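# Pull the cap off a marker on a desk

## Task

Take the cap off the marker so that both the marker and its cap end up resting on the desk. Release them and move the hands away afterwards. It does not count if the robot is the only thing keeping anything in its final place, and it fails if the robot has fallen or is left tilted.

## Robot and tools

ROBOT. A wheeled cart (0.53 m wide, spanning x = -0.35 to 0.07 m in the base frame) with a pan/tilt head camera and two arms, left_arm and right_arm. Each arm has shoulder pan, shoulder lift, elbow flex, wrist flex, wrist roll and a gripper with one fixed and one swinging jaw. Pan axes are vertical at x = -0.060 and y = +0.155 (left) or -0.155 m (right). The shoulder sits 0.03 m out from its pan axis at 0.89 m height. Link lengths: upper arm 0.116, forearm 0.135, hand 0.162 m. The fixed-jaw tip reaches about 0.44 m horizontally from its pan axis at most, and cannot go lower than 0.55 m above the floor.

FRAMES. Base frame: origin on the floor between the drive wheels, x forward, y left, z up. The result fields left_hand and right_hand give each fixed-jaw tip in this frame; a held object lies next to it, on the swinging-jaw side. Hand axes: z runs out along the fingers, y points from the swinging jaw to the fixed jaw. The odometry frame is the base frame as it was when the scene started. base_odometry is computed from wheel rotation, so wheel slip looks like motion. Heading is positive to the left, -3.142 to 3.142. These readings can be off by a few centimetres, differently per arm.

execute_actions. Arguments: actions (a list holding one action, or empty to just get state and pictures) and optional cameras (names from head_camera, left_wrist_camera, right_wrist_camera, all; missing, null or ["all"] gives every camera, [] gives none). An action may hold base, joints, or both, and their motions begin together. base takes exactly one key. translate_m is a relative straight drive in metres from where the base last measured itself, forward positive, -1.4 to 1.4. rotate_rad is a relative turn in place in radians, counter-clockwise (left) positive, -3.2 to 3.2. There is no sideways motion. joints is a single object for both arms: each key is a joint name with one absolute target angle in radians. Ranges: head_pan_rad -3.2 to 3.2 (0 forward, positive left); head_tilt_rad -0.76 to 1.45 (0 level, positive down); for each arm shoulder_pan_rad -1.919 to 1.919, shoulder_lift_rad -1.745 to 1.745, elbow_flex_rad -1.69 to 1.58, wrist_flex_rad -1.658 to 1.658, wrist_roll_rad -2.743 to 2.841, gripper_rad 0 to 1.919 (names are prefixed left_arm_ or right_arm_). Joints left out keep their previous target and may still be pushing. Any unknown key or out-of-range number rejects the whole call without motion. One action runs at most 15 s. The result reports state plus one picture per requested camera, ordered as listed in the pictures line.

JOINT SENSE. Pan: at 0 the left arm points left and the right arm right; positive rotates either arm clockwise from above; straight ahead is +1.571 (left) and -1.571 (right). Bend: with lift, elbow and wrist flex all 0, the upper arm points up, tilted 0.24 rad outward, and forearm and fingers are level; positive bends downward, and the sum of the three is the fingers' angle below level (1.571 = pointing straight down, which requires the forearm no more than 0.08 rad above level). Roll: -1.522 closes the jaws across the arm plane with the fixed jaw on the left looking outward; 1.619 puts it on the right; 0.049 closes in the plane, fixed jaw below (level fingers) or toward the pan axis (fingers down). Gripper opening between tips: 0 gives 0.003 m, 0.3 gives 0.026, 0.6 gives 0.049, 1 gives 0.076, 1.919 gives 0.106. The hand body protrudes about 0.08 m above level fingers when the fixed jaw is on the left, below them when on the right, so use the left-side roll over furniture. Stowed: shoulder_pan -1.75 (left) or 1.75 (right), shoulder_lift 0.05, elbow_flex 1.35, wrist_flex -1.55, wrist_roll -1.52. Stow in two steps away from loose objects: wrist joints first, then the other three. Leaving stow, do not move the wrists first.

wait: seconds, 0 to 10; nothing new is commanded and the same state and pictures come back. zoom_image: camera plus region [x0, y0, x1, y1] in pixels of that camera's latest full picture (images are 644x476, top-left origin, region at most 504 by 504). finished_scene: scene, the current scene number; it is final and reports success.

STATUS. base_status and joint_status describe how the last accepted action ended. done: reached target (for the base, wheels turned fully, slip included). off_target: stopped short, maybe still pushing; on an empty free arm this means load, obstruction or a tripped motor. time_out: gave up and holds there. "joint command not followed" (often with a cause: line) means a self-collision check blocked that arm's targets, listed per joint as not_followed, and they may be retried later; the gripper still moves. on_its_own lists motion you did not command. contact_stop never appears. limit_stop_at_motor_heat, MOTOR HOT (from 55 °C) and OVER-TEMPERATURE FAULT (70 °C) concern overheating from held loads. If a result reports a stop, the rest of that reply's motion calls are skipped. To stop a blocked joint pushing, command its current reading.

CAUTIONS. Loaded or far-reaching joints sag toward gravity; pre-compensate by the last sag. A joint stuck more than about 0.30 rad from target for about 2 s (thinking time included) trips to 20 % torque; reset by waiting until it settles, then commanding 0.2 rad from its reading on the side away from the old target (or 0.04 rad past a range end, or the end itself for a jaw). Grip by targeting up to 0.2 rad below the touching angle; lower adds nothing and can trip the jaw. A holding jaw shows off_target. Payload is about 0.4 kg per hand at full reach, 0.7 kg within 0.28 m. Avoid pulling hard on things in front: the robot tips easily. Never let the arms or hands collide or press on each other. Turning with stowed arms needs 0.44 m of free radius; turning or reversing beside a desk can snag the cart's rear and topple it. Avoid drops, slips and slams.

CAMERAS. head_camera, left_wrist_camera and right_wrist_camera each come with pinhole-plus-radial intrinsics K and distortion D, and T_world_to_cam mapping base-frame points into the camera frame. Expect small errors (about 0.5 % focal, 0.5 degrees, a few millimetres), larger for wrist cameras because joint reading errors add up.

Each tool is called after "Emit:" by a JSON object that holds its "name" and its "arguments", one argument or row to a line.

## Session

Emit:
{"name": "execute_actions", "arguments": {
  "actions": []
}}

Scene clock: 0.00 s.
base_odometry: x=+0.000 y=+0.000 heading=+0.000 (m, m, rad; odometry frame)
base_status: not commanded
joint_positions: head_pan_rad=-0.020 head_tilt_rad=+0.011 left_arm_shoulder_pan_rad=-1.716 left_arm_shoulder_lift_rad=+0.053 left_arm_elbow_flex_rad=+1.309 left_arm_wrist_flex_rad=-1.523 left_arm_wrist_roll_rad=-1.500 left_arm_gripper_rad=+1.920 right_arm_shoulder_pan_rad=+1.781 right_arm_shoulder_lift_rad=+0.034 right_arm_elbow_flex_rad=+1.340 right_arm_wrist_flex_rad=-1.569 right_arm_wrist_roll_rad=-1.508 right_arm_gripper_rad=+1.920
joint_status: not commanded
left_hand: x=-0.3121 y=+0.1104 z=+0.8993 quat_wxyz=(-0.047, -0.646, -0.054, +0.760) (m; base frame)
right_hand: x=-0.3073 y=-0.1102 z=+0.9051 quat_wxyz=(-0.086, +0.632, -0.062, -0.768) (m; base frame)
pictures: head_camera, left_wrist_camera, right_wrist_camera
camera_calibration (this result's frames):
head_camera: T_world_to_cam=[[0.00927777, -0.9998, 0.0177029, -0.0145899], [0.0171921, -0.0175416, -0.999698, 1.20164], [0.999809, 0.00957932, 0.0170259, 0.0187733], [0, 0, 0, 1]] pos_world=[-0.039293, 0.00631176, 1.20122]
left_wrist_camera: T_world_to_cam=[[-0.0945927, 0.995516, -0.000970511, -0.146616], [0.410935, 0.0381585, -0.910866, 0.960228], [-0.906744, -0.08656, -0.412701, 0.168362], [0, 0, 0, 1]] pos_world=[-0.255798, 0.123892, 0.94398]
right_wrist_camera: T_world_to_cam=[[0.237013, 0.970071, 0.0528001, 0.12859], [0.380237, -0.0426141, -0.923907, 0.963572], [-0.894005, 0.239055, -0.378957, 0.162295], [0, 0, 0, 1]] pos_world=[-0.25177, -0.122477, 0.944965]
Images, in order (width x height): head_camera 644x476, left_wrist_camera 644x476, right_wrist_camera 644x476.

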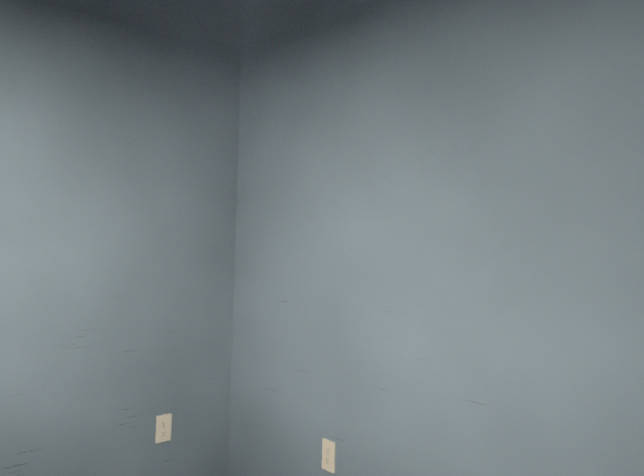

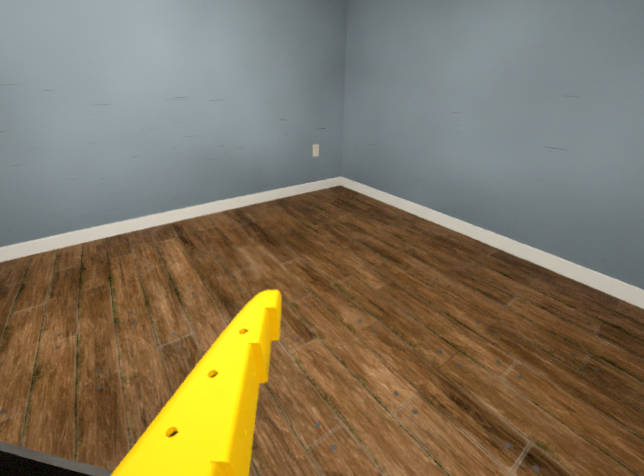

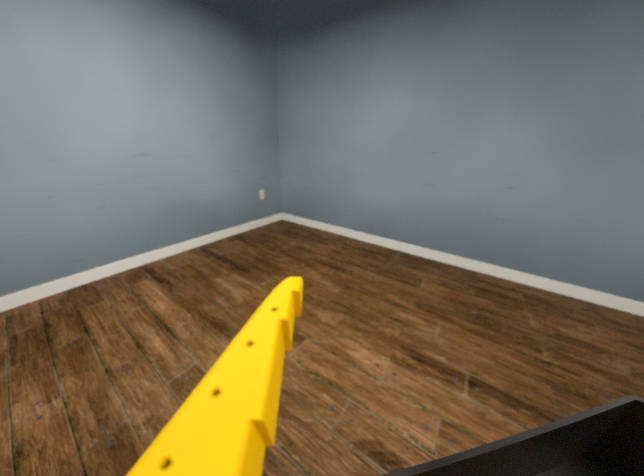

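Emit:
{"name": "execute_actions", "arguments": {
  "actions": [
    {"joints":{"head_pan_rad":0.95,"head_tilt_rad":0.45}}
  ],
  "cameras": ["head_camera"]
}}

Scene clock: 1.50 s.
base_odometry: x=+0.000 y=+0.000 heading=+0.000 (m, m, rad; odometry frame)
base_status: not commanded
joint_positions: head_pan_rad=+0.940 head_tilt_rad=+0.443 left_arm_shoulder_pan_rad=-1.716 left_arm_shoulder_lift_rad=+0.053 left_arm_elbow_flex_rad=+1.309 left_arm_wrist_flex_rad=-1.523 left_arm_wrist_roll_rad=-1.500 left_arm_gripper_rad=+1.920 right_arm_shoulder_pan_rad=+1.781 right_arm_shoulder_lift_rad=+0.034 right_arm_elbow_flex_rad=+1.340 right_arm_wrist_flex_rad=-1.569 right_arm_wrist_roll_rad=-1.508 right_arm_gripper_rad=+1.920
joint_status: all done
left_hand: x=-0.3121 y=+0.1104 z=+0.8993 quat_wxyz=(-0.047, -0.646, -0.054, +0.760) (m; base frame)
right_hand: x=-0.3073 y=-0.1102 z=+0.9051 quat_wxyz=(-0.086, +0.632, -0.062, -0.768) (m; base frame)
pictures: head_camera
camera_calibration (this result's frames):
head_camera: T_world_to_cam=[[0.827278, -0.56178, 0.00370333, 0.0399696], [-0.223598, -0.335304, -0.915192, 1.09306], [0.515378, 0.75629, -0.403002, 0.479457], [0, 0, 0, 1]] pos_world=[-0.0357631, 0.0263506, 1.19343]
Images, in order (width x height): head_camera 644x476.

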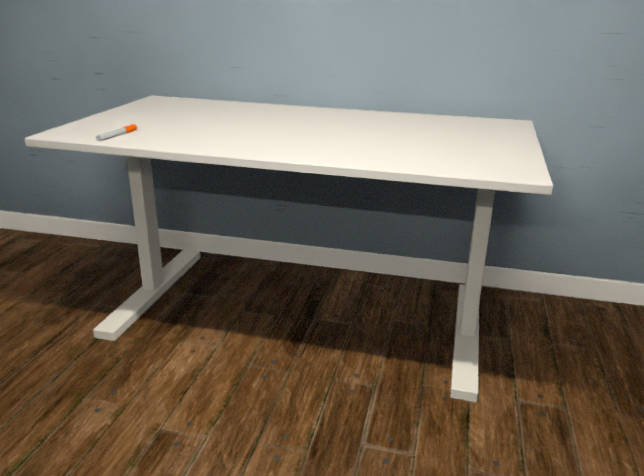

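Emit:
{"name": "execute_actions", "arguments": {
  "actions": [
    {"base":{"rotate_rad":1.56},"joints":{"head_pan_rad":0,"head_tilt_rad":0.65}}
  ],
  "cameras": ["head_camera"]
}}

Emit:
{"name": "execute_actions", "arguments": {
  "actions": [
    {"base":{"translate_m":1.35},"joints":{"left_arm_shoulder_pan_rad":1.2,"right_arm_shoulder_pan_rad":-1.4,"left_arm_shoulder_lift_rad":0,"right_arm_shoulder_lift_rad":0,"left_arm_elbow_flex_rad":0,"right_arm_elbow_flex_rad":0}}
  ],
  "cameras": []
}}

Emit:
{"name": "execute_actions", "arguments": {
  "actions": [
    {"base":{"rotate_rad":-0.885},"joints":{"left_arm_wrist_flex_rad":1.4,"right_arm_wrist_flex_rad":1.2,"left_arm_wrist_roll_rad":1.62,"right_arm_wrist_roll_rad":2.84,"left_arm_gripper_rad":0.6,"right_arm_gripper_rad":0.55}}
  ],
  "cameras": ["head_camera"]
}}

Scene clock: 4.80 s.
base_odometry: x=-0.001 y=+0.000 heading=+1.559 (m, m, rad; odometry frame)
base_status: done
joint_positions: head_pan_rad=+0.010 head_tilt_rad=+0.644 left_arm_shoulder_pan_rad=-1.716 left_arm_shoulder_lift_rad=+0.053 left_arm_elbow_flex_rad=+1.309 left_arm_wrist_flex_rad=-1.523 left_arm_wrist_roll_rad=-1.500 left_arm_gripper_rad=+1.920 right_arm_shoulder_pan_rad=+1.781 right_arm_shoulder_lift_rad=+0.034 right_arm_elbow_flex_rad=+1.340 right_arm_wrist_flex_rad=-1.569 right_arm_wrist_roll_rad=-1.508 right_arm_gripper_rad=+1.920
joint_status: all done
left_hand: x=-0.3121 y=+0.1104 z=+0.8993 quat_wxyz=(-0.047, -0.646, -0.054, +0.760) (m; base frame)
right_hand: x=-0.3073 y=-0.1102 z=+0.9051 quat_wxyz=(-0.086, +0.632, -0.062, -0.768) (m; base frame)
pictures: head_camera
camera_calibration (this result's frames):
head_camera: T_world_to_cam=[[0.0442532, -0.999015, -0.00319959, 0.0111127], [-0.576846, -0.0229373, -0.816531, 0.962894], [0.815653, 0.0379798, -0.577293, 0.694179], [0, 0, 0, 1]] pos_world=[-0.0112596, 0.00682315, 1.18701]
Images, in order (width x height): head_camera 644x476.

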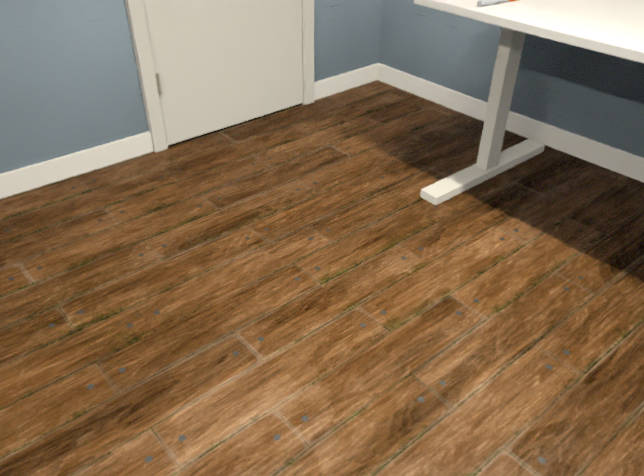

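Scene clock: 12.40 s.
base_odometry: x=+0.016 y=+1.350 heading=+1.557 (m, m, rad; odometry frame)
base_status: done
joint_positions: head_pan_rad=+0.010 head_tilt_rad=+0.644 left_arm_shoulder_pan_rad=+1.194 left_arm_shoulder_lift_rad=+0.036 left_arm_elbow_flex_rad=+0.034 left_arm_wrist_flex_rad=-1.523 left_arm_wrist_roll_rad=-1.500 left_arm_gripper_rad=+1.920 right_arm_shoulder_pan_rad=-1.394 right_arm_shoulder_lift_rad=+0.034 right_arm_elbow_flex_rad=+0.032 right_arm_wrist_flex_rad=-1.569 right_arm_wrist_roll_rad=-1.508 right_arm_gripper_rad=+1.920
joint_status: all done
left_hand: x=+0.1388 y=+0.2419 z=+1.1605 quat_wxyz=(+0.983, -0.012, +0.058, +0.176) (m; base frame)
right_hand: x=+0.1463 y=-0.1839 z=+1.1621 quat_wxyz=(+0.995, +0.003, +0.033, -0.095) (m; base frame)
pictures: none
No camera images: the call's "cameras" was empty. Leave "cameras" out to get every camera's image.

Scene clock: 16.50 s.
base_odometry: x=+0.016 y=+1.349 heading=+0.673 (m, m, rad; odometry frame)
base_status: done
joint_positions: head_pan_rad=+0.010 head_tilt_rad=+0.644 left_arm_shoulder_pan_rad=+1.196 left_arm_shoulder_lift_rad=+0.036 left_arm_elbow_flex_rad=+0.034 left_arm_wrist_flex_rad=+1.390 left_arm_wrist_roll_rad=+1.609 left_arm_gripper_rad=+0.608 right_arm_shoulder_pan_rad=-1.394 right_arm_shoulder_lift_rad=+0.034 right_arm_elbow_flex_rad=+0.032 right_arm_wrist_flex_rad=+1.195 right_arm_wrist_roll_rad=+2.833 right_arm_gripper_rad=+0.560
joint_status: all done
left_hand: x=+0.1432 y=+0.2263 z=+0.8416 quat_wxyz=(+0.011, -0.982, -0.181, -0.054) (m; base frame)
right_hand: x=+0.1889 y=-0.2021 z=+0.8514 quat_wxyz=(-0.099, -0.858, -0.490, -0.119) (m; base frame)
pictures: head_camera
camera_calibration (this result's frames):
head_camera: T_world_to_cam=[[0.0441966, -0.999018, -0.00320593, 0.0111173], [-0.576998, -0.0229064, -0.816424, 0.962764], [0.815549, 0.037933, -0.577444, 0.694348], [0, 0, 0, 1]] pos_world=[-0.0112526, 0.00682121, 1.18701]
Images, in order (width x height): head_camera 644x476.

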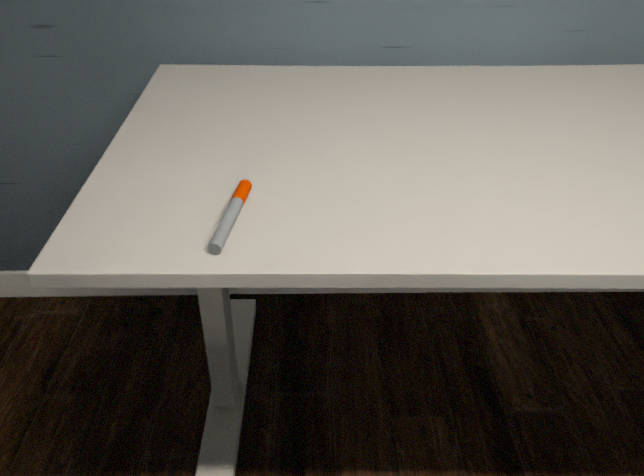

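Emit:
{"name": "execute_actions", "arguments": {
  "actions": [
    {"base":{"translate_m":0.44},"joints":{"head_tilt_rad":1.1}}
  ],
  "cameras": ["head_camera","left_wrist_camera"]
}}

Scene clock: 19.60 s.
base_odometry: x=+0.361 y=+1.623 heading=+0.671 (m, m, rad; odometry frame)
base_status: done
joint_positions: head_pan_rad=+0.010 head_tilt_rad=+1.095 left_arm_shoulder_pan_rad=+1.196 left_arm_shoulder_lift_rad=+0.036 left_arm_elbow_flex_rad=+0.033 left_arm_wrist_flex_rad=+1.390 left_arm_wrist_roll_rad=+1.609 left_arm_gripper_rad=+0.608 right_arm_shoulder_pan_rad=-1.394 right_arm_shoulder_lift_rad=+0.034 right_arm_elbow_flex_rad=+0.032 right_arm_wrist_flex_rad=+1.196 right_arm_wrist_roll_rad=+2.833 right_arm_gripper_rad=+0.560
joint_status: all done
left_hand: x=+0.1434 y=+0.2264 z=+0.8419 quat_wxyz=(+0.011, -0.982, -0.181, -0.055) (m; base frame)
right_hand: x=+0.1887 y=-0.2021 z=+0.8513 quat_wxyz=(-0.099, -0.858, -0.490, -0.118) (m; base frame)
pictures: head_camera, left_wrist_camera
camera_calibration (this result's frames):
head_camera: T_world_to_cam=[[0.0393733, -0.999065, -0.0178291, 0.0277219], [-0.875032, -0.0258589, -0.483374, 0.565416], [0.482461, 0.034633, -0.875232, 1.02145], [0, 0, 0, 1]] pos_world=[0.0008567, 0.00694117, 1.16781]
left_wrist_camera: T_world_to_cam=[[-0.347674, 0.936163, 0.0521758, -0.214062], [0.729887, 0.235298, 0.641795, -0.681234], [0.588547, 0.261218, -0.7651, 0.571239], [0, 0, 0, 1]] pos_world=[0.0865988, 0.211471, 0.885436]
Images, in order (width x height): head_camera 644x476, left_wrist_camera 644x476.

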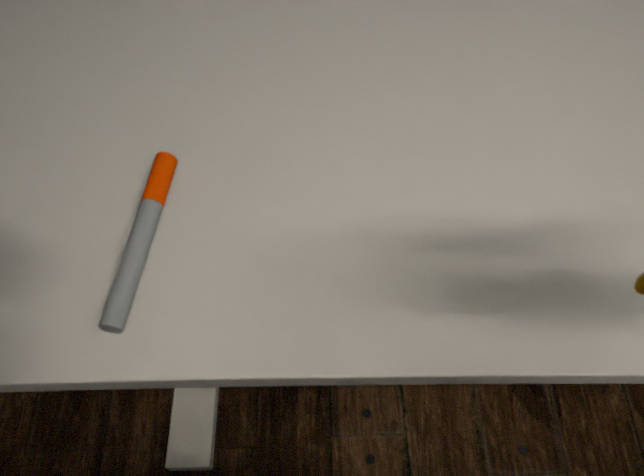

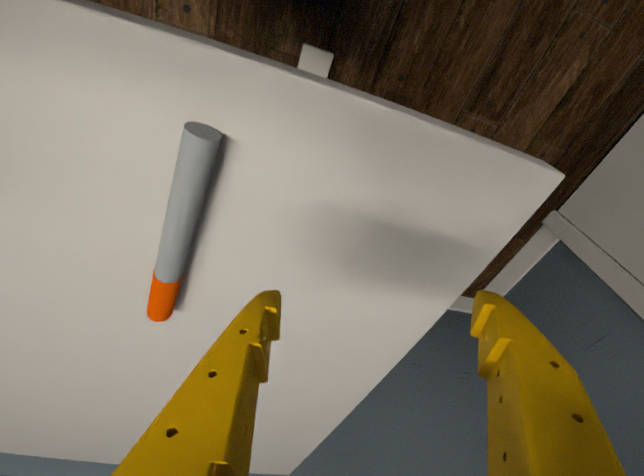

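Emit:
{"name": "execute_actions", "arguments": {
  "actions": [
    {"joints":{"left_arm_shoulder_pan_rad":1.545,"left_arm_shoulder_lift_rad":0.625,"left_arm_elbow_flex_rad":-0.425,"left_arm_wrist_flex_rad":1.315,"left_arm_wrist_roll_rad":1.465}}
  ],
  "cameras": ["head_camera","left_wrist_camera"]
}}

Scene clock: 21.03 s.
base_odometry: x=+0.361 y=+1.623 heading=+0.671 (m, m, rad; odometry frame)
base_status: not commanded
joint_positions: head_pan_rad=+0.010 head_tilt_rad=+1.095 left_arm_shoulder_pan_rad=+1.539 left_arm_shoulder_lift_rad=+0.638 left_arm_elbow_flex_rad=-0.392 left_arm_wrist_flex_rad=+1.324 left_arm_wrist_roll_rad=+1.476 left_arm_gripper_rad=+0.608 right_arm_shoulder_pan_rad=-1.394 right_arm_shoulder_lift_rad=+0.034 right_arm_elbow_flex_rad=+0.032 right_arm_wrist_flex_rad=+1.196 right_arm_wrist_roll_rad=+2.833 right_arm_gripper_rad=+0.560
joint_status: all done
left_hand: x=+0.1914 y=+0.1549 z=+0.7795 quat_wxyz=(+0.000, -0.998, +0.056, -0.001) (m; base frame)
right_hand: x=+0.1887 y=-0.2021 z=+0.8513 quat_wxyz=(-0.099, -0.858, -0.490, -0.118) (m; base frame)
pictures: head_camera, left_wrist_camera
camera_calibration (this result's frames):
head_camera: T_world_to_cam=[[0.0393735, -0.999065, -0.0178291, 0.0277219], [-0.875032, -0.0258591, -0.483374, 0.565416], [0.482461, 0.0346331, -0.875232, 1.02145], [0, 0, 0, 1]] pos_world=[0.000856693, 0.00694118, 1.16781]
left_wrist_camera: T_world_to_cam=[[0.126612, 0.990698, 0.0498717, -0.224602], [0.822164, -0.132937, 0.55351, -0.551271], [0.554991, -0.0290784, -0.831348, 0.616993], [0, 0, 0, 1]] pos_world=[0.139247, 0.16717, 0.829272]
Images, in order (width x height): head_camera 644x476, left_wrist_camera 644x476.

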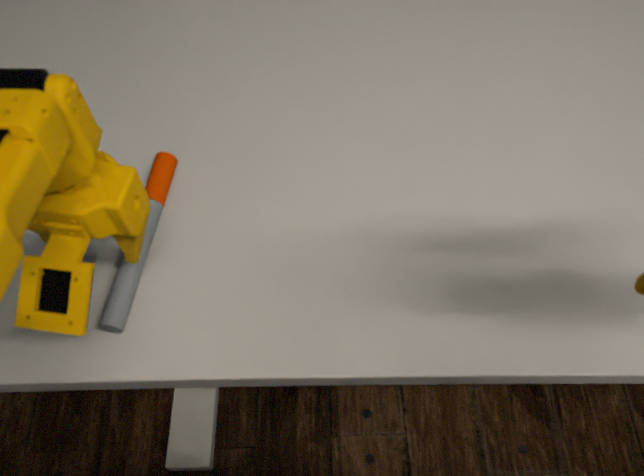

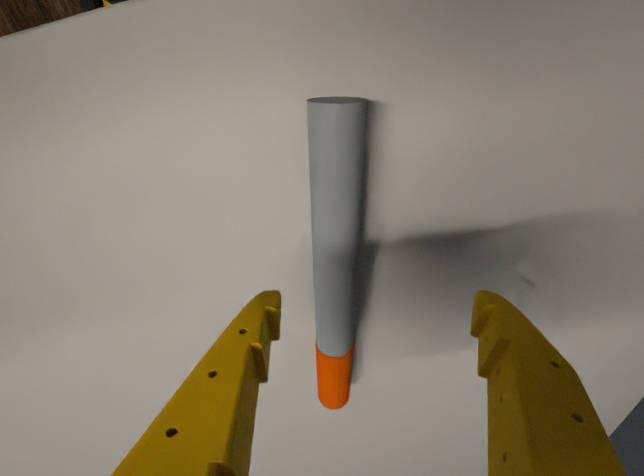

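Emit:
{"name": "execute_actions", "arguments": {
  "actions": [
    {"joints":{"left_arm_shoulder_pan_rad":1.56,"left_arm_shoulder_lift_rad":0.57,"left_arm_elbow_flex_rad":-0.04,"left_arm_wrist_flex_rad":0.975,"left_arm_gripper_rad":0.5}}
  ],
  "cameras": ["head_camera","left_wrist_camera"]
}}

Scene clock: 22.30 s.
base_odometry: x=+0.361 y=+1.623 heading=+0.671 (m, m, rad; odometry frame)
base_status: not commanded
joint_positions: head_pan_rad=+0.010 head_tilt_rad=+1.095 left_arm_shoulder_pan_rad=+1.553 left_arm_shoulder_lift_rad=+0.624 left_arm_elbow_flex_rad=-0.038 left_arm_wrist_flex_rad=+0.985 left_arm_wrist_roll_rad=+1.476 left_arm_gripper_rad=+0.508 right_arm_shoulder_pan_rad=-1.394 right_arm_shoulder_lift_rad=+0.034 right_arm_elbow_flex_rad=+0.032 right_arm_wrist_flex_rad=+1.196 right_arm_wrist_roll_rad=+2.833 right_arm_gripper_rad=+0.560
joint_status: all done
left_hand: x=+0.1733 y=+0.1511 z=+0.7382 quat_wxyz=(+0.000, -0.998, +0.063, +0.000) (m; base frame)
right_hand: x=+0.1887 y=-0.2021 z=+0.8513 quat_wxyz=(-0.099, -0.858, -0.490, -0.118) (m; base frame)
pictures: head_camera, left_wrist_camera
camera_calibration (this result's frames):
head_camera: T_world_to_cam=[[0.0393734, -0.999065, -0.0178291, 0.0277219], [-0.875032, -0.025859, -0.483374, 0.565416], [0.482461, 0.0346331, -0.875232, 1.02145], [0, 0, 0, 1]] pos_world=[0.000856695, 0.00694118, 1.16781]
left_wrist_camera: T_world_to_cam=[[0.140353, 0.988857, 0.0496297, -0.218415], [0.821099, -0.14426, 0.552255, -0.511175], [0.553261, -0.0367599, -0.832197, 0.594696], [0, 0, 0, 1]] pos_world=[0.121359, 0.1641, 0.788043]
Images, in order (width x height): head_camera 644x476, left_wrist_camera 644x476.

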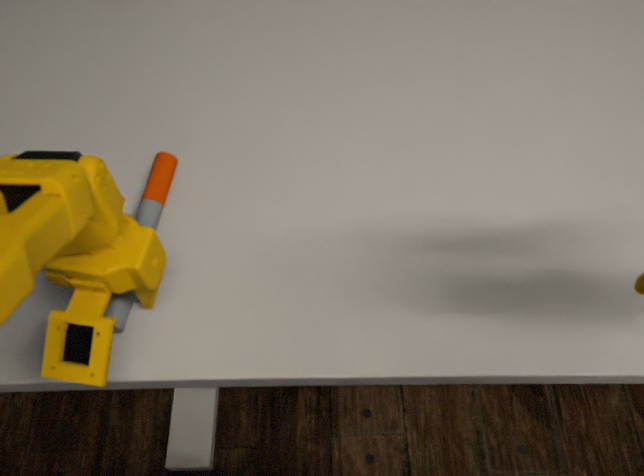

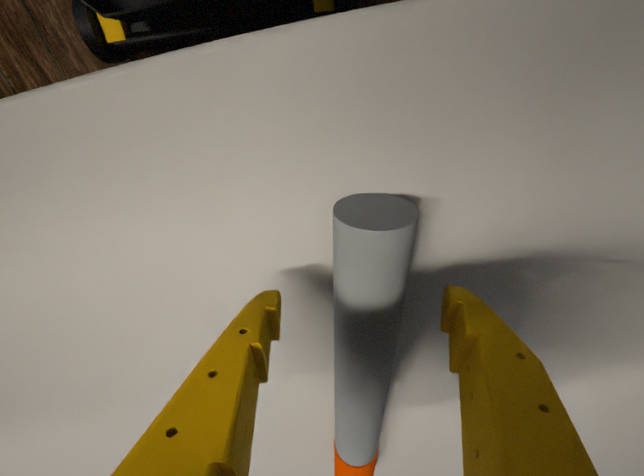

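Emit:
{"name": "execute_actions", "arguments": {
  "actions": [
    {"joints":{"left_arm_shoulder_pan_rad":1.515,"left_arm_elbow_flex_rad":0.01,"left_arm_wrist_flex_rad":0.92,"left_arm_gripper_rad":0.3}}
  ],
  "cameras": []
}}

Emit:
{"name": "execute_actions", "arguments": {
  "actions": [
    {"joints":{"left_arm_gripper_rad":0.0}}
  ],
  "cameras": ["left_wrist_camera"]
}}

Scene clock: 23.07 s.
base_odometry: x=+0.361 y=+1.623 heading=+0.671 (m, m, rad; odometry frame)
base_status: not commanded
joint_positions: head_pan_rad=+0.010 head_tilt_rad=+1.095 left_arm_shoulder_pan_rad=+1.521 left_arm_shoulder_lift_rad=+0.622 left_arm_elbow_flex_rad=+0.013 left_arm_wrist_flex_rad=+0.930 left_arm_wrist_roll_rad=+1.476 left_arm_gripper_rad=+0.308 right_arm_shoulder_pan_rad=-1.394 right_arm_shoulder_lift_rad=+0.034 right_arm_elbow_flex_rad=+0.032 right_arm_wrist_flex_rad=+1.196 right_arm_wrist_roll_rad=+2.833 right_arm_gripper_rad=+0.560
joint_status: all done
left_hand: x=+0.1706 y=+0.1585 z=+0.7328 quat_wxyz=(+0.000, -0.999, +0.047, -0.003) (m; base frame)
right_hand: x=+0.1887 y=-0.2021 z=+0.8513 quat_wxyz=(-0.099, -0.858, -0.490, -0.118) (m; base frame)
pictures: none
No camera images: the call's "cameras" was empty. Leave "cameras" out to get every camera's image.

Scene clock: 23.73 s.
base_odometry: x=+0.361 y=+1.623 heading=+0.671 (m, m, rad; odometry frame)
base_status: not commanded
joint_positions: head_pan_rad=+0.010 head_tilt_rad=+1.095 left_arm_shoulder_pan_rad=+1.521 left_arm_shoulder_lift_rad=+0.622 left_arm_elbow_flex_rad=+0.013 left_arm_wrist_flex_rad=+0.930 left_arm_wrist_roll_rad=+1.476 left_arm_gripper_rad=+0.204 right_arm_shoulder_pan_rad=-1.394 right_arm_shoulder_lift_rad=+0.034 right_arm_elbow_flex_rad=+0.032 right_arm_wrist_flex_rad=+1.196 right_arm_wrist_roll_rad=+2.833 right_arm_gripper_rad=+0.560
joint_status: left_arm_gripper_rad off_target (ended at +0.204, target +0.000)
left_hand: x=+0.1706 y=+0.1585 z=+0.7328 quat_wxyz=(+0.000, -0.999, +0.047, -0.003) (m; base frame)
right_hand: x=+0.1887 y=-0.2021 z=+0.8513 quat_wxyz=(-0.099, -0.858, -0.490, -0.118) (m; base frame)
pictures: left_wrist_camera
camera_calibration (this result's frames):
left_wrist_camera: T_world_to_cam=[[0.108124, 0.992849, 0.0505967, -0.220907], [0.821919, -0.117908, 0.557267, -0.512872], [0.559247, -0.0186676, -0.828791, 0.585554], [0, 0, 0, 1]] pos_world=[0.117955, 0.169786, 0.782285]
Images, in order (width x height): left_wrist_camera 644x476.

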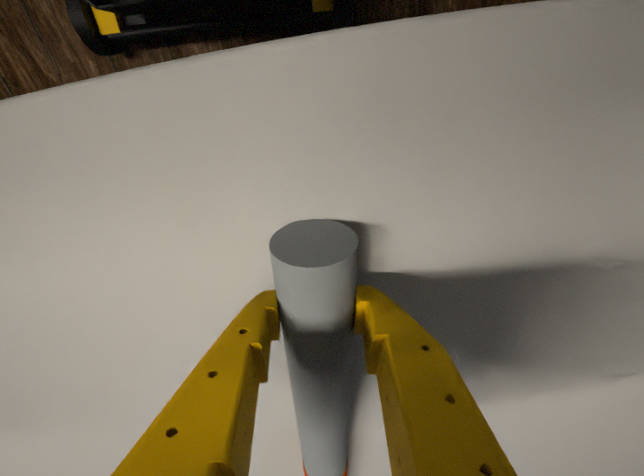

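Emit:
{"name": "execute_actions", "arguments": {
  "actions": [
    {"joints":{"left_arm_shoulder_pan_rad":1.919,"left_arm_shoulder_lift_rad":0.76,"left_arm_elbow_flex_rad":-0.45,"left_arm_wrist_flex_rad":1.05,"left_arm_wrist_roll_rad":0.33,"left_arm_gripper_rad":0.01}}
  ]
}}

Scene clock: 25.50 s.
base_odometry: x=+0.361 y=+1.623 heading=+0.671 (m, m, rad; odometry frame)
base_status: not commanded
joint_positions: head_pan_rad=+0.010 head_tilt_rad=+1.095 left_arm_shoulder_pan_rad=+1.914 left_arm_shoulder_lift_rad=+0.777 left_arm_elbow_flex_rad=-0.414 left_arm_wrist_flex_rad=+1.041 left_arm_wrist_roll_rad=+0.340 left_arm_gripper_rad=+0.204 right_arm_shoulder_pan_rad=-1.394 right_arm_shoulder_lift_rad=+0.034 right_arm_elbow_flex_rad=+0.032 right_arm_wrist_flex_rad=+1.196 right_arm_wrist_roll_rad=+2.833 right_arm_gripper_rad=+0.560
joint_status: left_arm_gripper_rad off_target (ended at +0.204, target +0.010); the others done
left_hand: x=+0.1995 y=+0.0595 z=+0.7520 quat_wxyz=(+0.038, -0.686, +0.722, -0.074) (m; base frame)
right_hand: x=+0.1887 y=-0.2021 z=+0.8513 quat_wxyz=(-0.099, -0.858, -0.490, -0.118) (m; base frame)
pictures: head_camera, left_wrist_camera, right_wrist_camera
camera_calibration (this result's frames):
head_camera: T_world_to_cam=[[0.0393733, -0.999065, -0.0178291, 0.0277219], [-0.875032, -0.025859, -0.483374, 0.565416], [0.482461, 0.0346331, -0.875232, 1.02145], [0, 0, 0, 1]] pos_world=[0.000856698, 0.00694118, 1.16781]
left_wrist_camera: T_world_to_cam=[[0.976271, -0.058423, 0.208522, -0.356161], [-0.17126, -0.797618, 0.578339, -0.336226], [0.132533, -0.600327, -0.788697, 0.673044], [0, 0, 0, 1]] pos_world=[0.200927, 0.115058, 0.799548]
right_wrist_camera: T_world_to_cam=[[-0.843461, 0.463596, -0.271389, 0.480531], [0.223186, 0.761959, 0.607953, -0.390528], [0.488632, 0.452215, -0.746151, 0.702061], [0, 0, 0, 1]] pos_world=[0.149421, -0.242688, 0.891677]
Images, in order (width x height): head_camera 644x476, left_wrist_camera 644x476, right_wrist_camera 644x476.

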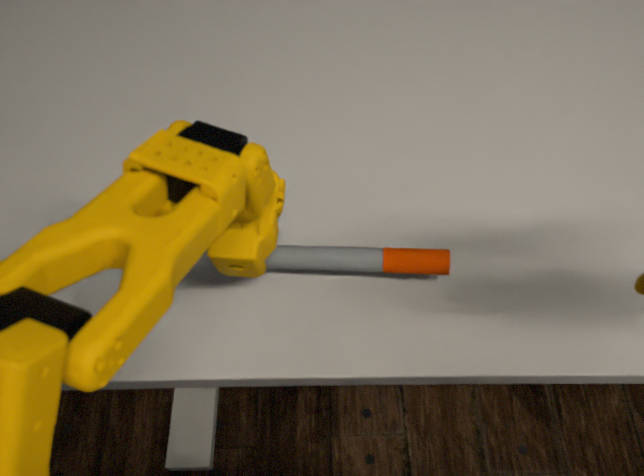

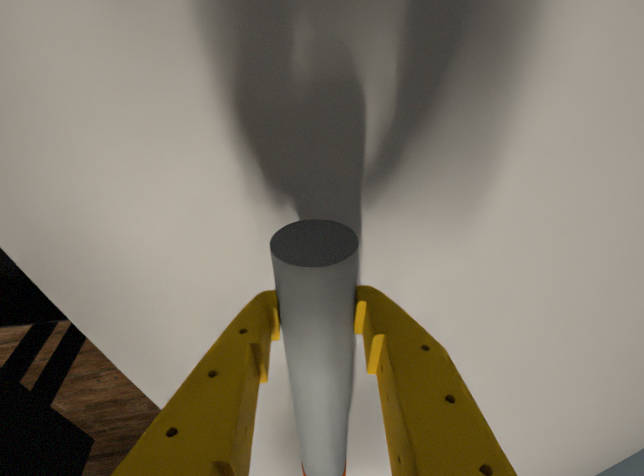

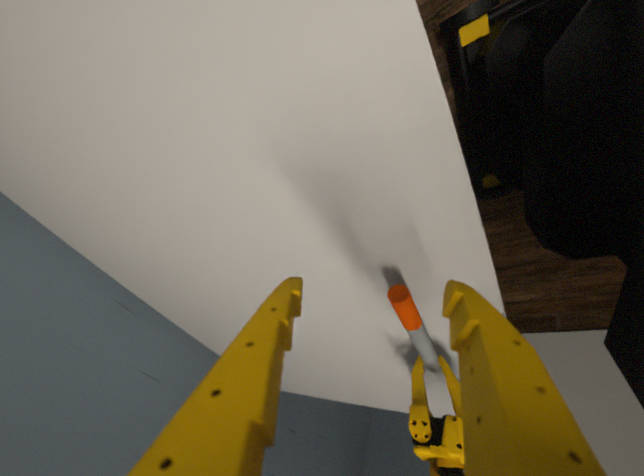

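Emit:
{"name": "execute_actions", "arguments": {
  "actions": [
    {"joints":{"left_arm_shoulder_lift_rad":0.83,"left_arm_wrist_flex_rad":0.95,"right_arm_shoulder_pan_rad":-1.885,"right_arm_shoulder_lift_rad":0.795,"right_arm_elbow_flex_rad":-0.665,"right_arm_wrist_flex_rad":1.225}}
  ]
}}

Scene clock: 27.00 s.
base_odometry: x=+0.361 y=+1.623 heading=+0.671 (m, m, rad; odometry frame)
base_status: not commanded
joint_positions: head_pan_rad=+0.010 head_tilt_rad=+1.095 left_arm_shoulder_pan_rad=+1.914 left_arm_shoulder_lift_rad=+0.848 left_arm_elbow_flex_rad=-0.417 left_arm_wrist_flex_rad=+0.962 left_arm_wrist_roll_rad=+0.340 left_arm_gripper_rad=+0.204 right_arm_shoulder_pan_rad=-1.879 right_arm_shoulder_lift_rad=+0.812 right_arm_elbow_flex_rad=-0.631 right_arm_wrist_flex_rad=+1.221 right_arm_wrist_roll_rad=+2.835 right_arm_gripper_rad=+0.560
joint_status: all done
left_hand: x=+0.2019 y=+0.0587 z=+0.7365 quat_wxyz=(+0.040, -0.686, +0.722, -0.079) (m; base frame)
right_hand: x=+0.2261 y=-0.0667 z=+0.7751 quat_wxyz=(-0.037, -0.721, -0.688, -0.076) (m; base frame)
pictures: head_camera, left_wrist_camera, right_wrist_camera
camera_calibration (this result's frames):
head_camera: T_world_to_cam=[[0.0393736, -0.999065, -0.0178291, 0.0277219], [-0.875032, -0.0258592, -0.483374, 0.565416], [0.482461, 0.0346332, -0.875232, 1.02145], [0, 0, 0, 1]] pos_world=[0.000856696, 0.00694119, 1.16781]
left_wrist_camera: T_world_to_cam=[[0.974111, -0.0576521, 0.218594, -0.362356], [-0.177114, -0.795528, 0.579453, -0.32733], [0.140491, -0.603168, -0.785144, 0.655981], [0, 0, 0, 1]] pos_world=[0.202841, 0.114375, 0.783921]
right_wrist_camera: T_world_to_cam=[[-0.989846, 0.00685225, -0.141976, 0.330993], [-0.0790416, 0.80363, 0.589857, -0.370588], [0.118138, 0.59509, -0.794929, 0.696835], [0, 0, 0, 1]] pos_world=[0.216017, -0.119131, 0.819521]
Images, in order (width x height): head_camera 644x476, left_wrist_camera 644x476, right_wrist_camera 644x476.

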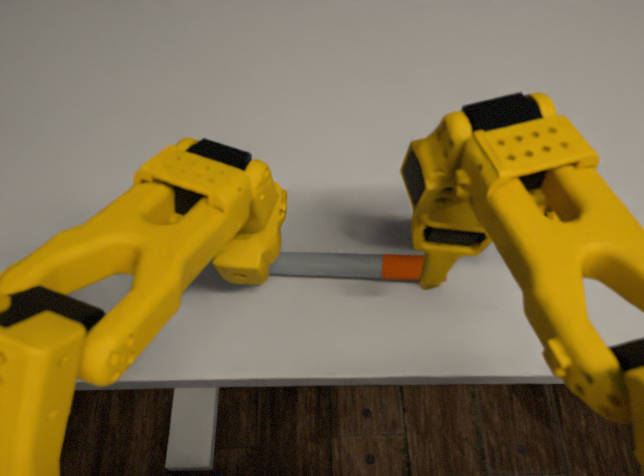

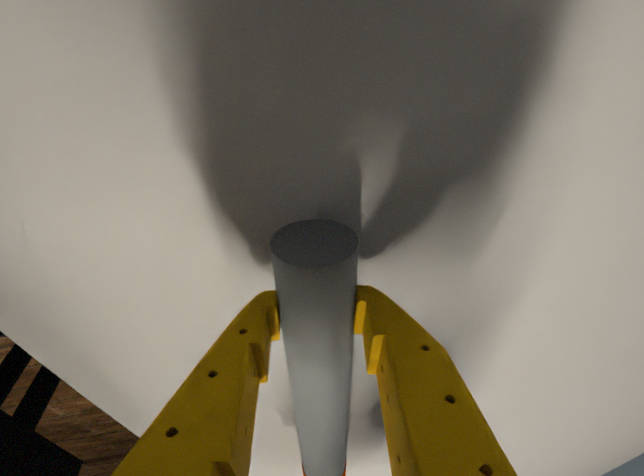

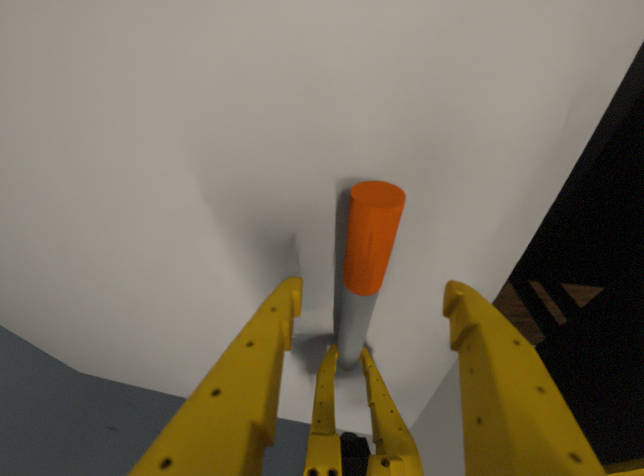

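Emit:
{"name": "execute_actions", "arguments": {
  "actions": [
    {"joints":{"right_arm_shoulder_lift_rad":0.86,"right_arm_elbow_flex_rad":-0.46,"right_arm_wrist_flex_rad":0.97,"right_arm_gripper_rad":0.45}}
  ],
  "cameras": ["head_camera","right_wrist_camera"]
}}

Scene clock: 28.10 s.
base_odometry: x=+0.361 y=+1.623 heading=+0.671 (m, m, rad; odometry frame)
base_status: not commanded
joint_positions: head_pan_rad=+0.010 head_tilt_rad=+1.095 left_arm_shoulder_pan_rad=+1.914 left_arm_shoulder_lift_rad=+0.848 left_arm_elbow_flex_rad=-0.417 left_arm_wrist_flex_rad=+0.962 left_arm_wrist_roll_rad=+0.340 left_arm_gripper_rad=+0.204 right_arm_shoulder_pan_rad=-1.879 right_arm_shoulder_lift_rad=+0.877 right_arm_elbow_flex_rad=-0.456 right_arm_wrist_flex_rad=+0.977 right_arm_wrist_roll_rad=+2.835 right_arm_gripper_rad=+0.460
joint_status: all done
left_hand: x=+0.2019 y=+0.0587 z=+0.7365 quat_wxyz=(+0.040, -0.686, +0.722, -0.079) (m; base frame)
right_hand: x=+0.2219 y=-0.0680 z=+0.7371 quat_wxyz=(-0.038, -0.721, -0.688, -0.077) (m; base frame)
pictures: head_camera, right_wrist_camera
camera_calibration (this result's frames):
head_camera: T_world_to_cam=[[0.0393736, -0.999065, -0.0178291, 0.0277219], [-0.875032, -0.0258592, -0.483374, 0.565416], [0.482461, 0.0346332, -0.875232, 1.02145], [0, 0, 0, 1]] pos_world=[0.000856694, 0.00694119, 1.16781]
right_wrist_camera: T_world_to_cam=[[-0.989427, 0.00698582, -0.144863, 0.323521], [-0.0807666, 0.80308, 0.590372, -0.347472], [0.120461, 0.59583, -0.794025, 0.666784], [0, 0, 0, 1]] pos_world=[0.211715, -0.120502, 0.781447]
Images, in order (width x height): head_camera 644x476, right_wrist_camera 644x476.

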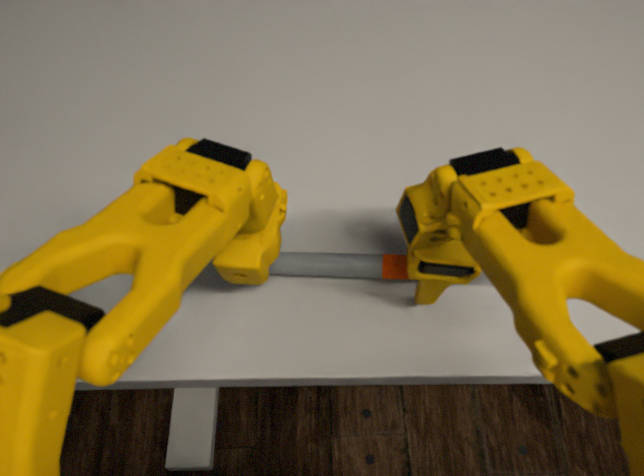

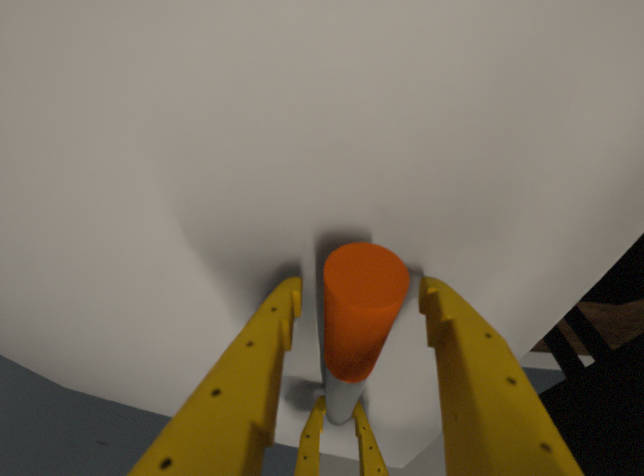

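Emit:
{"name": "execute_actions", "arguments": {
  "actions": [
    {"joints":{"right_arm_wrist_flex_rad":1.02,"right_arm_gripper_rad":0.02}}
  ],
  "cameras": []
}}

Emit:
{"name": "execute_actions", "arguments": {
  "actions": [
    {"joints":{"left_arm_shoulder_pan_rad":1.76,"right_arm_shoulder_pan_rad":-1.71,"left_arm_wrist_roll_rad":0.15}}
  ]
}}

Scene clock: 28.93 s.
base_odometry: x=+0.361 y=+1.623 heading=+0.671 (m, m, rad; odometry frame)
base_status: not commanded
joint_positions: head_pan_rad=+0.010 head_tilt_rad=+1.095 left_arm_shoulder_pan_rad=+1.914 left_arm_shoulder_lift_rad=+0.848 left_arm_elbow_flex_rad=-0.422 left_arm_wrist_flex_rad=+0.959 left_arm_wrist_roll_rad=+0.340 left_arm_gripper_rad=+0.204 right_arm_shoulder_pan_rad=-1.881 right_arm_shoulder_lift_rad=+0.881 right_arm_elbow_flex_rad=-0.453 right_arm_wrist_flex_rad=+1.017 right_arm_wrist_roll_rad=+2.835 right_arm_gripper_rad=+0.164
joint_status: right_arm_gripper_rad off_target (ended at +0.164, target +0.020); the others done
left_hand: x=+0.2033 y=+0.0582 z=+0.7373 quat_wxyz=(+0.042, -0.686, +0.722, -0.083) (m; base frame)
right_hand: x=+0.2147 y=-0.0698 z=+0.7346 quat_wxyz=(-0.028, -0.722, -0.689, -0.057) (m; base frame)
pictures: none
No camera images: the call's "cameras" was empty. Leave "cameras" out to get every camera's image.

Scene clock: 29.80 s.
base_odometry: x=+0.361 y=+1.623 heading=+0.671 (m, m, rad; odometry frame)
base_status: not commanded
joint_positions: head_pan_rad=+0.010 head_tilt_rad=+1.095 left_arm_shoulder_pan_rad=+1.765 left_arm_shoulder_lift_rad=+0.848 left_arm_elbow_flex_rad=-0.434 left_arm_wrist_flex_rad=+0.955 left_arm_wrist_roll_rad=+0.161 left_arm_gripper_rad=+0.204 right_arm_shoulder_pan_rad=-1.715 right_arm_shoulder_lift_rad=+0.881 right_arm_elbow_flex_rad=-0.453 right_arm_wrist_flex_rad=+1.017 right_arm_wrist_roll_rad=+2.835 right_arm_gripper_rad=+0.164
joint_status: all done
left_hand: x=+0.2179 y=+0.0991 z=+0.7391 quat_wxyz=(+0.060, -0.674, +0.732, -0.081) (m; base frame)
right_hand: x=+0.2250 y=-0.1163 z=+0.7346 quat_wxyz=(-0.032, -0.776, -0.627, -0.054) (m; base frame)
pictures: head_camera, left_wrist_camera, right_wrist_camera
camera_calibration (this result's frames):
head_camera: T_world_to_cam=[[0.0393726, -0.999066, -0.0178291, 0.0277218], [-0.875032, -0.0258583, -0.483374, 0.565416], [0.482461, 0.0346327, -0.875232, 1.02145], [0, 0, 0, 1]] pos_world=[0.000856701, 0.00694114, 1.16781]
left_wrist_camera: T_world_to_cam=[[0.964479, -0.0903949, 0.24821, -0.39274], [-0.217526, -0.80489, 0.552118, -0.263939], [0.149873, -0.586498, -0.795963, 0.684443], [0, 0, 0, 1]] pos_world=[0.218797, 0.153481, 0.787999]
right_wrist_camera: T_world_to_cam=[[-0.980597, 0.167749, -0.101438, 0.311363], [0.0782441, 0.809364, 0.582072, -0.335891], [0.179742, 0.562841, -0.806786, 0.685381], [0, 0, 0, 1]] pos_world=[0.208411, -0.166133, 0.780052]
Images, in order (width x height): head_camera 644x476, left_wrist_camera 644x476, right_wrist_camera 644x476.

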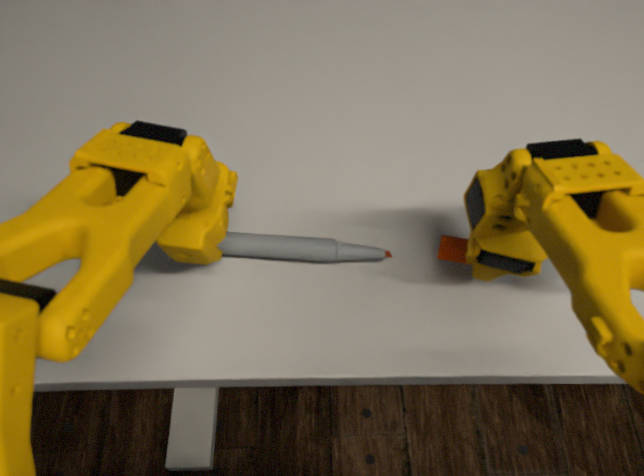

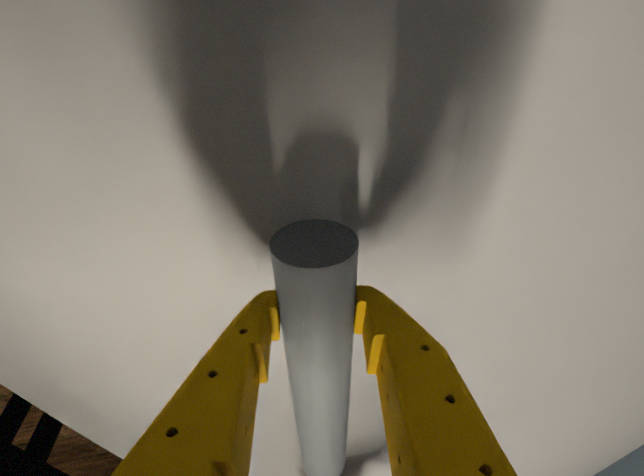

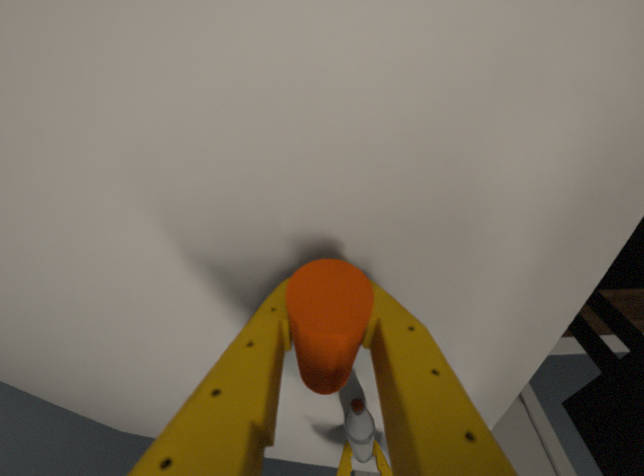

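Both are a few mm above the desk; lower slightly and release.

Emit:
{"name": "execute_actions", "arguments": {
  "actions": [
    {"joints":{"left_arm_elbow_flex_rad":-0.4,"left_arm_shoulder_lift_rad":0.85,"right_arm_shoulder_lift_rad":0.885}}
  ],
  "cameras": []
}}

Emit:
{"name": "execute_actions", "arguments": {
  "actions": [
    {"joints":{"left_arm_gripper_rad":0.45,"right_arm_gripper_rad":0.4}}
  ],
  "cameras": []
}}

Emit:
{"name": "execute_actions", "arguments": {
  "actions": [
    {"joints":{"left_arm_shoulder_lift_rad":0.56,"left_arm_elbow_flex_rad":-0.33,"left_arm_wrist_flex_rad":1.13,"right_arm_shoulder_lift_rad":0.7,"right_arm_elbow_flex_rad":-0.6,"right_arm_wrist_flex_rad":1.25}}
  ],
  "cameras": []
}}

Emit:
{"name": "execute_actions", "arguments": {
  "actions": [
    {"base":{"translate_m":-0.3},"joints":{"head_tilt_rad":0.8,"left_arm_shoulder_lift_rad":0,"left_arm_elbow_flex_rad":0,"right_arm_shoulder_lift_rad":0,"right_arm_elbow_flex_rad":0,"left_arm_shoulder_pan_rad":1.3,"right_arm_shoulder_pan_rad":-1.3}}
  ],
  "cameras": ["head_camera"]
}}

Scene clock: 30.53 s.
base_odometry: x=+0.361 y=+1.623 heading=+0.671 (m, m, rad; odometry frame)
base_status: not commanded
joint_positions: head_pan_rad=+0.010 head_tilt_rad=+1.095 left_arm_shoulder_pan_rad=+1.765 left_arm_shoulder_lift_rad=+0.862 left_arm_elbow_flex_rad=-0.406 left_arm_wrist_flex_rad=+0.955 left_arm_wrist_roll_rad=+0.161 left_arm_gripper_rad=+0.204 right_arm_shoulder_pan_rad=-1.715 right_arm_shoulder_lift_rad=+0.900 right_arm_elbow_flex_rad=-0.453 right_arm_wrist_flex_rad=+1.017 right_arm_wrist_roll_rad=+2.835 right_arm_gripper_rad=+0.164
joint_status: all done
left_hand: x=+0.2100 y=+0.1006 z=+0.7317 quat_wxyz=(+0.047, -0.675, +0.733, -0.065) (m; base frame)
right_hand: x=+0.2218 y=-0.1168 z=+0.7295 quat_wxyz=(-0.027, -0.777, -0.628, -0.046) (m; base frame)
pictures: none
No camera images: the call's "cameras" was empty. Leave "cameras" out to get every camera's image.

Scene clock: 31.30 s.
base_odometry: x=+0.361 y=+1.623 heading=+0.671 (m, m, rad; odometry frame)
base_status: not commanded
joint_positions: head_pan_rad=+0.010 head_tilt_rad=+1.095 left_arm_shoulder_pan_rad=+1.765 left_arm_shoulder_lift_rad=+0.865 left_arm_elbow_flex_rad=-0.399 left_arm_wrist_flex_rad=+0.955 left_arm_wrist_roll_rad=+0.161 left_arm_gripper_rad=+0.441 right_arm_shoulder_pan_rad=-1.715 right_arm_shoulder_lift_rad=+0.900 right_arm_elbow_flex_rad=-0.453 right_arm_wrist_flex_rad=+1.017 right_arm_wrist_roll_rad=+2.835 right_arm_gripper_rad=+0.389
joint_status: all done
left_hand: x=+0.2079 y=+0.1010 z=+0.7299 quat_wxyz=(+0.044, -0.676, +0.733, -0.060) (m; base frame)
right_hand: x=+0.2218 y=-0.1168 z=+0.7295 quat_wxyz=(-0.027, -0.777, -0.628, -0.046) (m; base frame)
pictures: none
No camera images: the call's "cameras" was empty. Leave "cameras" out to get every camera's image.

Scene clock: 32.23 s.
base_odometry: x=+0.361 y=+1.623 heading=+0.671 (m, m, rad; odometry frame)
base_status: not commanded
joint_positions: head_pan_rad=+0.010 head_tilt_rad=+1.095 left_arm_shoulder_pan_rad=+1.765 left_arm_shoulder_lift_rad=+0.619 left_arm_elbow_flex_rad=-0.325 left_arm_wrist_flex_rad=+1.119 left_arm_wrist_roll_rad=+0.161 left_arm_gripper_rad=+0.442 right_arm_shoulder_pan_rad=-1.715 right_arm_shoulder_lift_rad=+0.766 right_arm_elbow_flex_rad=-0.568 right_arm_wrist_flex_rad=+1.246 right_arm_wrist_roll_rad=+2.835 right_arm_gripper_rad=+0.390
joint_status: all done
left_hand: x=+0.2014 y=+0.1023 z=+0.7755 quat_wxyz=(+0.047, -0.676, +0.733, -0.064) (m; base frame)
right_hand: x=+0.2272 y=-0.1160 z=+0.7762 quat_wxyz=(-0.033, -0.776, -0.627, -0.055) (m; base frame)
pictures: none
No camera images: the call's "cameras" was empty. Leave "cameras" out to get every camera's image.

Scene clock: 34.57 s.
base_odometry: x=+0.125 y=+1.436 heading=+0.671 (m, m, rad; odometry frame)
base_status: done
joint_positions: head_pan_rad=+0.010 head_tilt_rad=+0.814 left_arm_shoulder_pan_rad=+1.306 left_arm_shoulder_lift_rad=+0.046 left_arm_elbow_flex_rad=+0.003 left_arm_wrist_flex_rad=+1.120 left_arm_wrist_roll_rad=+0.161 left_arm_gripper_rad=+0.442 right_arm_shoulder_pan_rad=-1.307 right_arm_shoulder_lift_rad=+0.051 right_arm_elbow_flex_rad=+0.005 right_arm_wrist_flex_rad=+1.247 right_arm_wrist_roll_rad=+2.835 right_arm_gripper_rad=+0.390
joint_status: all done
left_hand: x=+0.1855 y=+0.2202 z=+0.8530 quat_wxyz=(+0.151, -0.810, +0.551, -0.130) (m; base frame)
right_hand: x=+0.1794 y=-0.2225 z=+0.8498 quat_wxyz=(-0.090, -0.881, -0.454, -0.099) (m; base frame)
pictures: head_camera
camera_calibration (this result's frames):
head_camera: T_world_to_cam=[[0.0431581, -0.999028, -0.00896535, 0.0176976], [-0.706861, -0.0241923, -0.706939, 0.830643], [0.706035, 0.0368474, -0.707218, 0.838571], [0, 0, 0, 1]] pos_world=[-0.00567476, 0.00687643, 1.18042]
Images, in order (width x height): head_camera 644x476.

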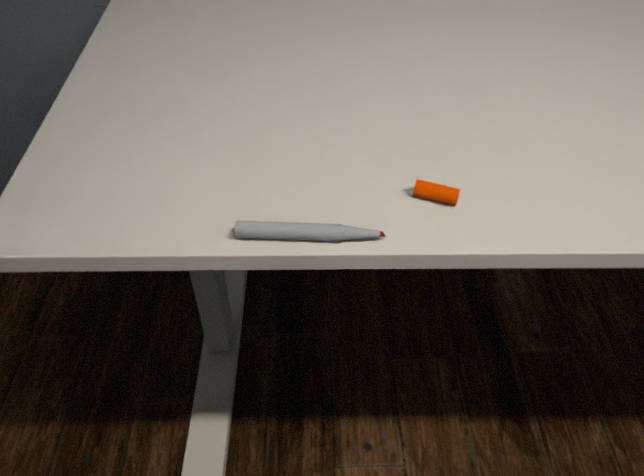

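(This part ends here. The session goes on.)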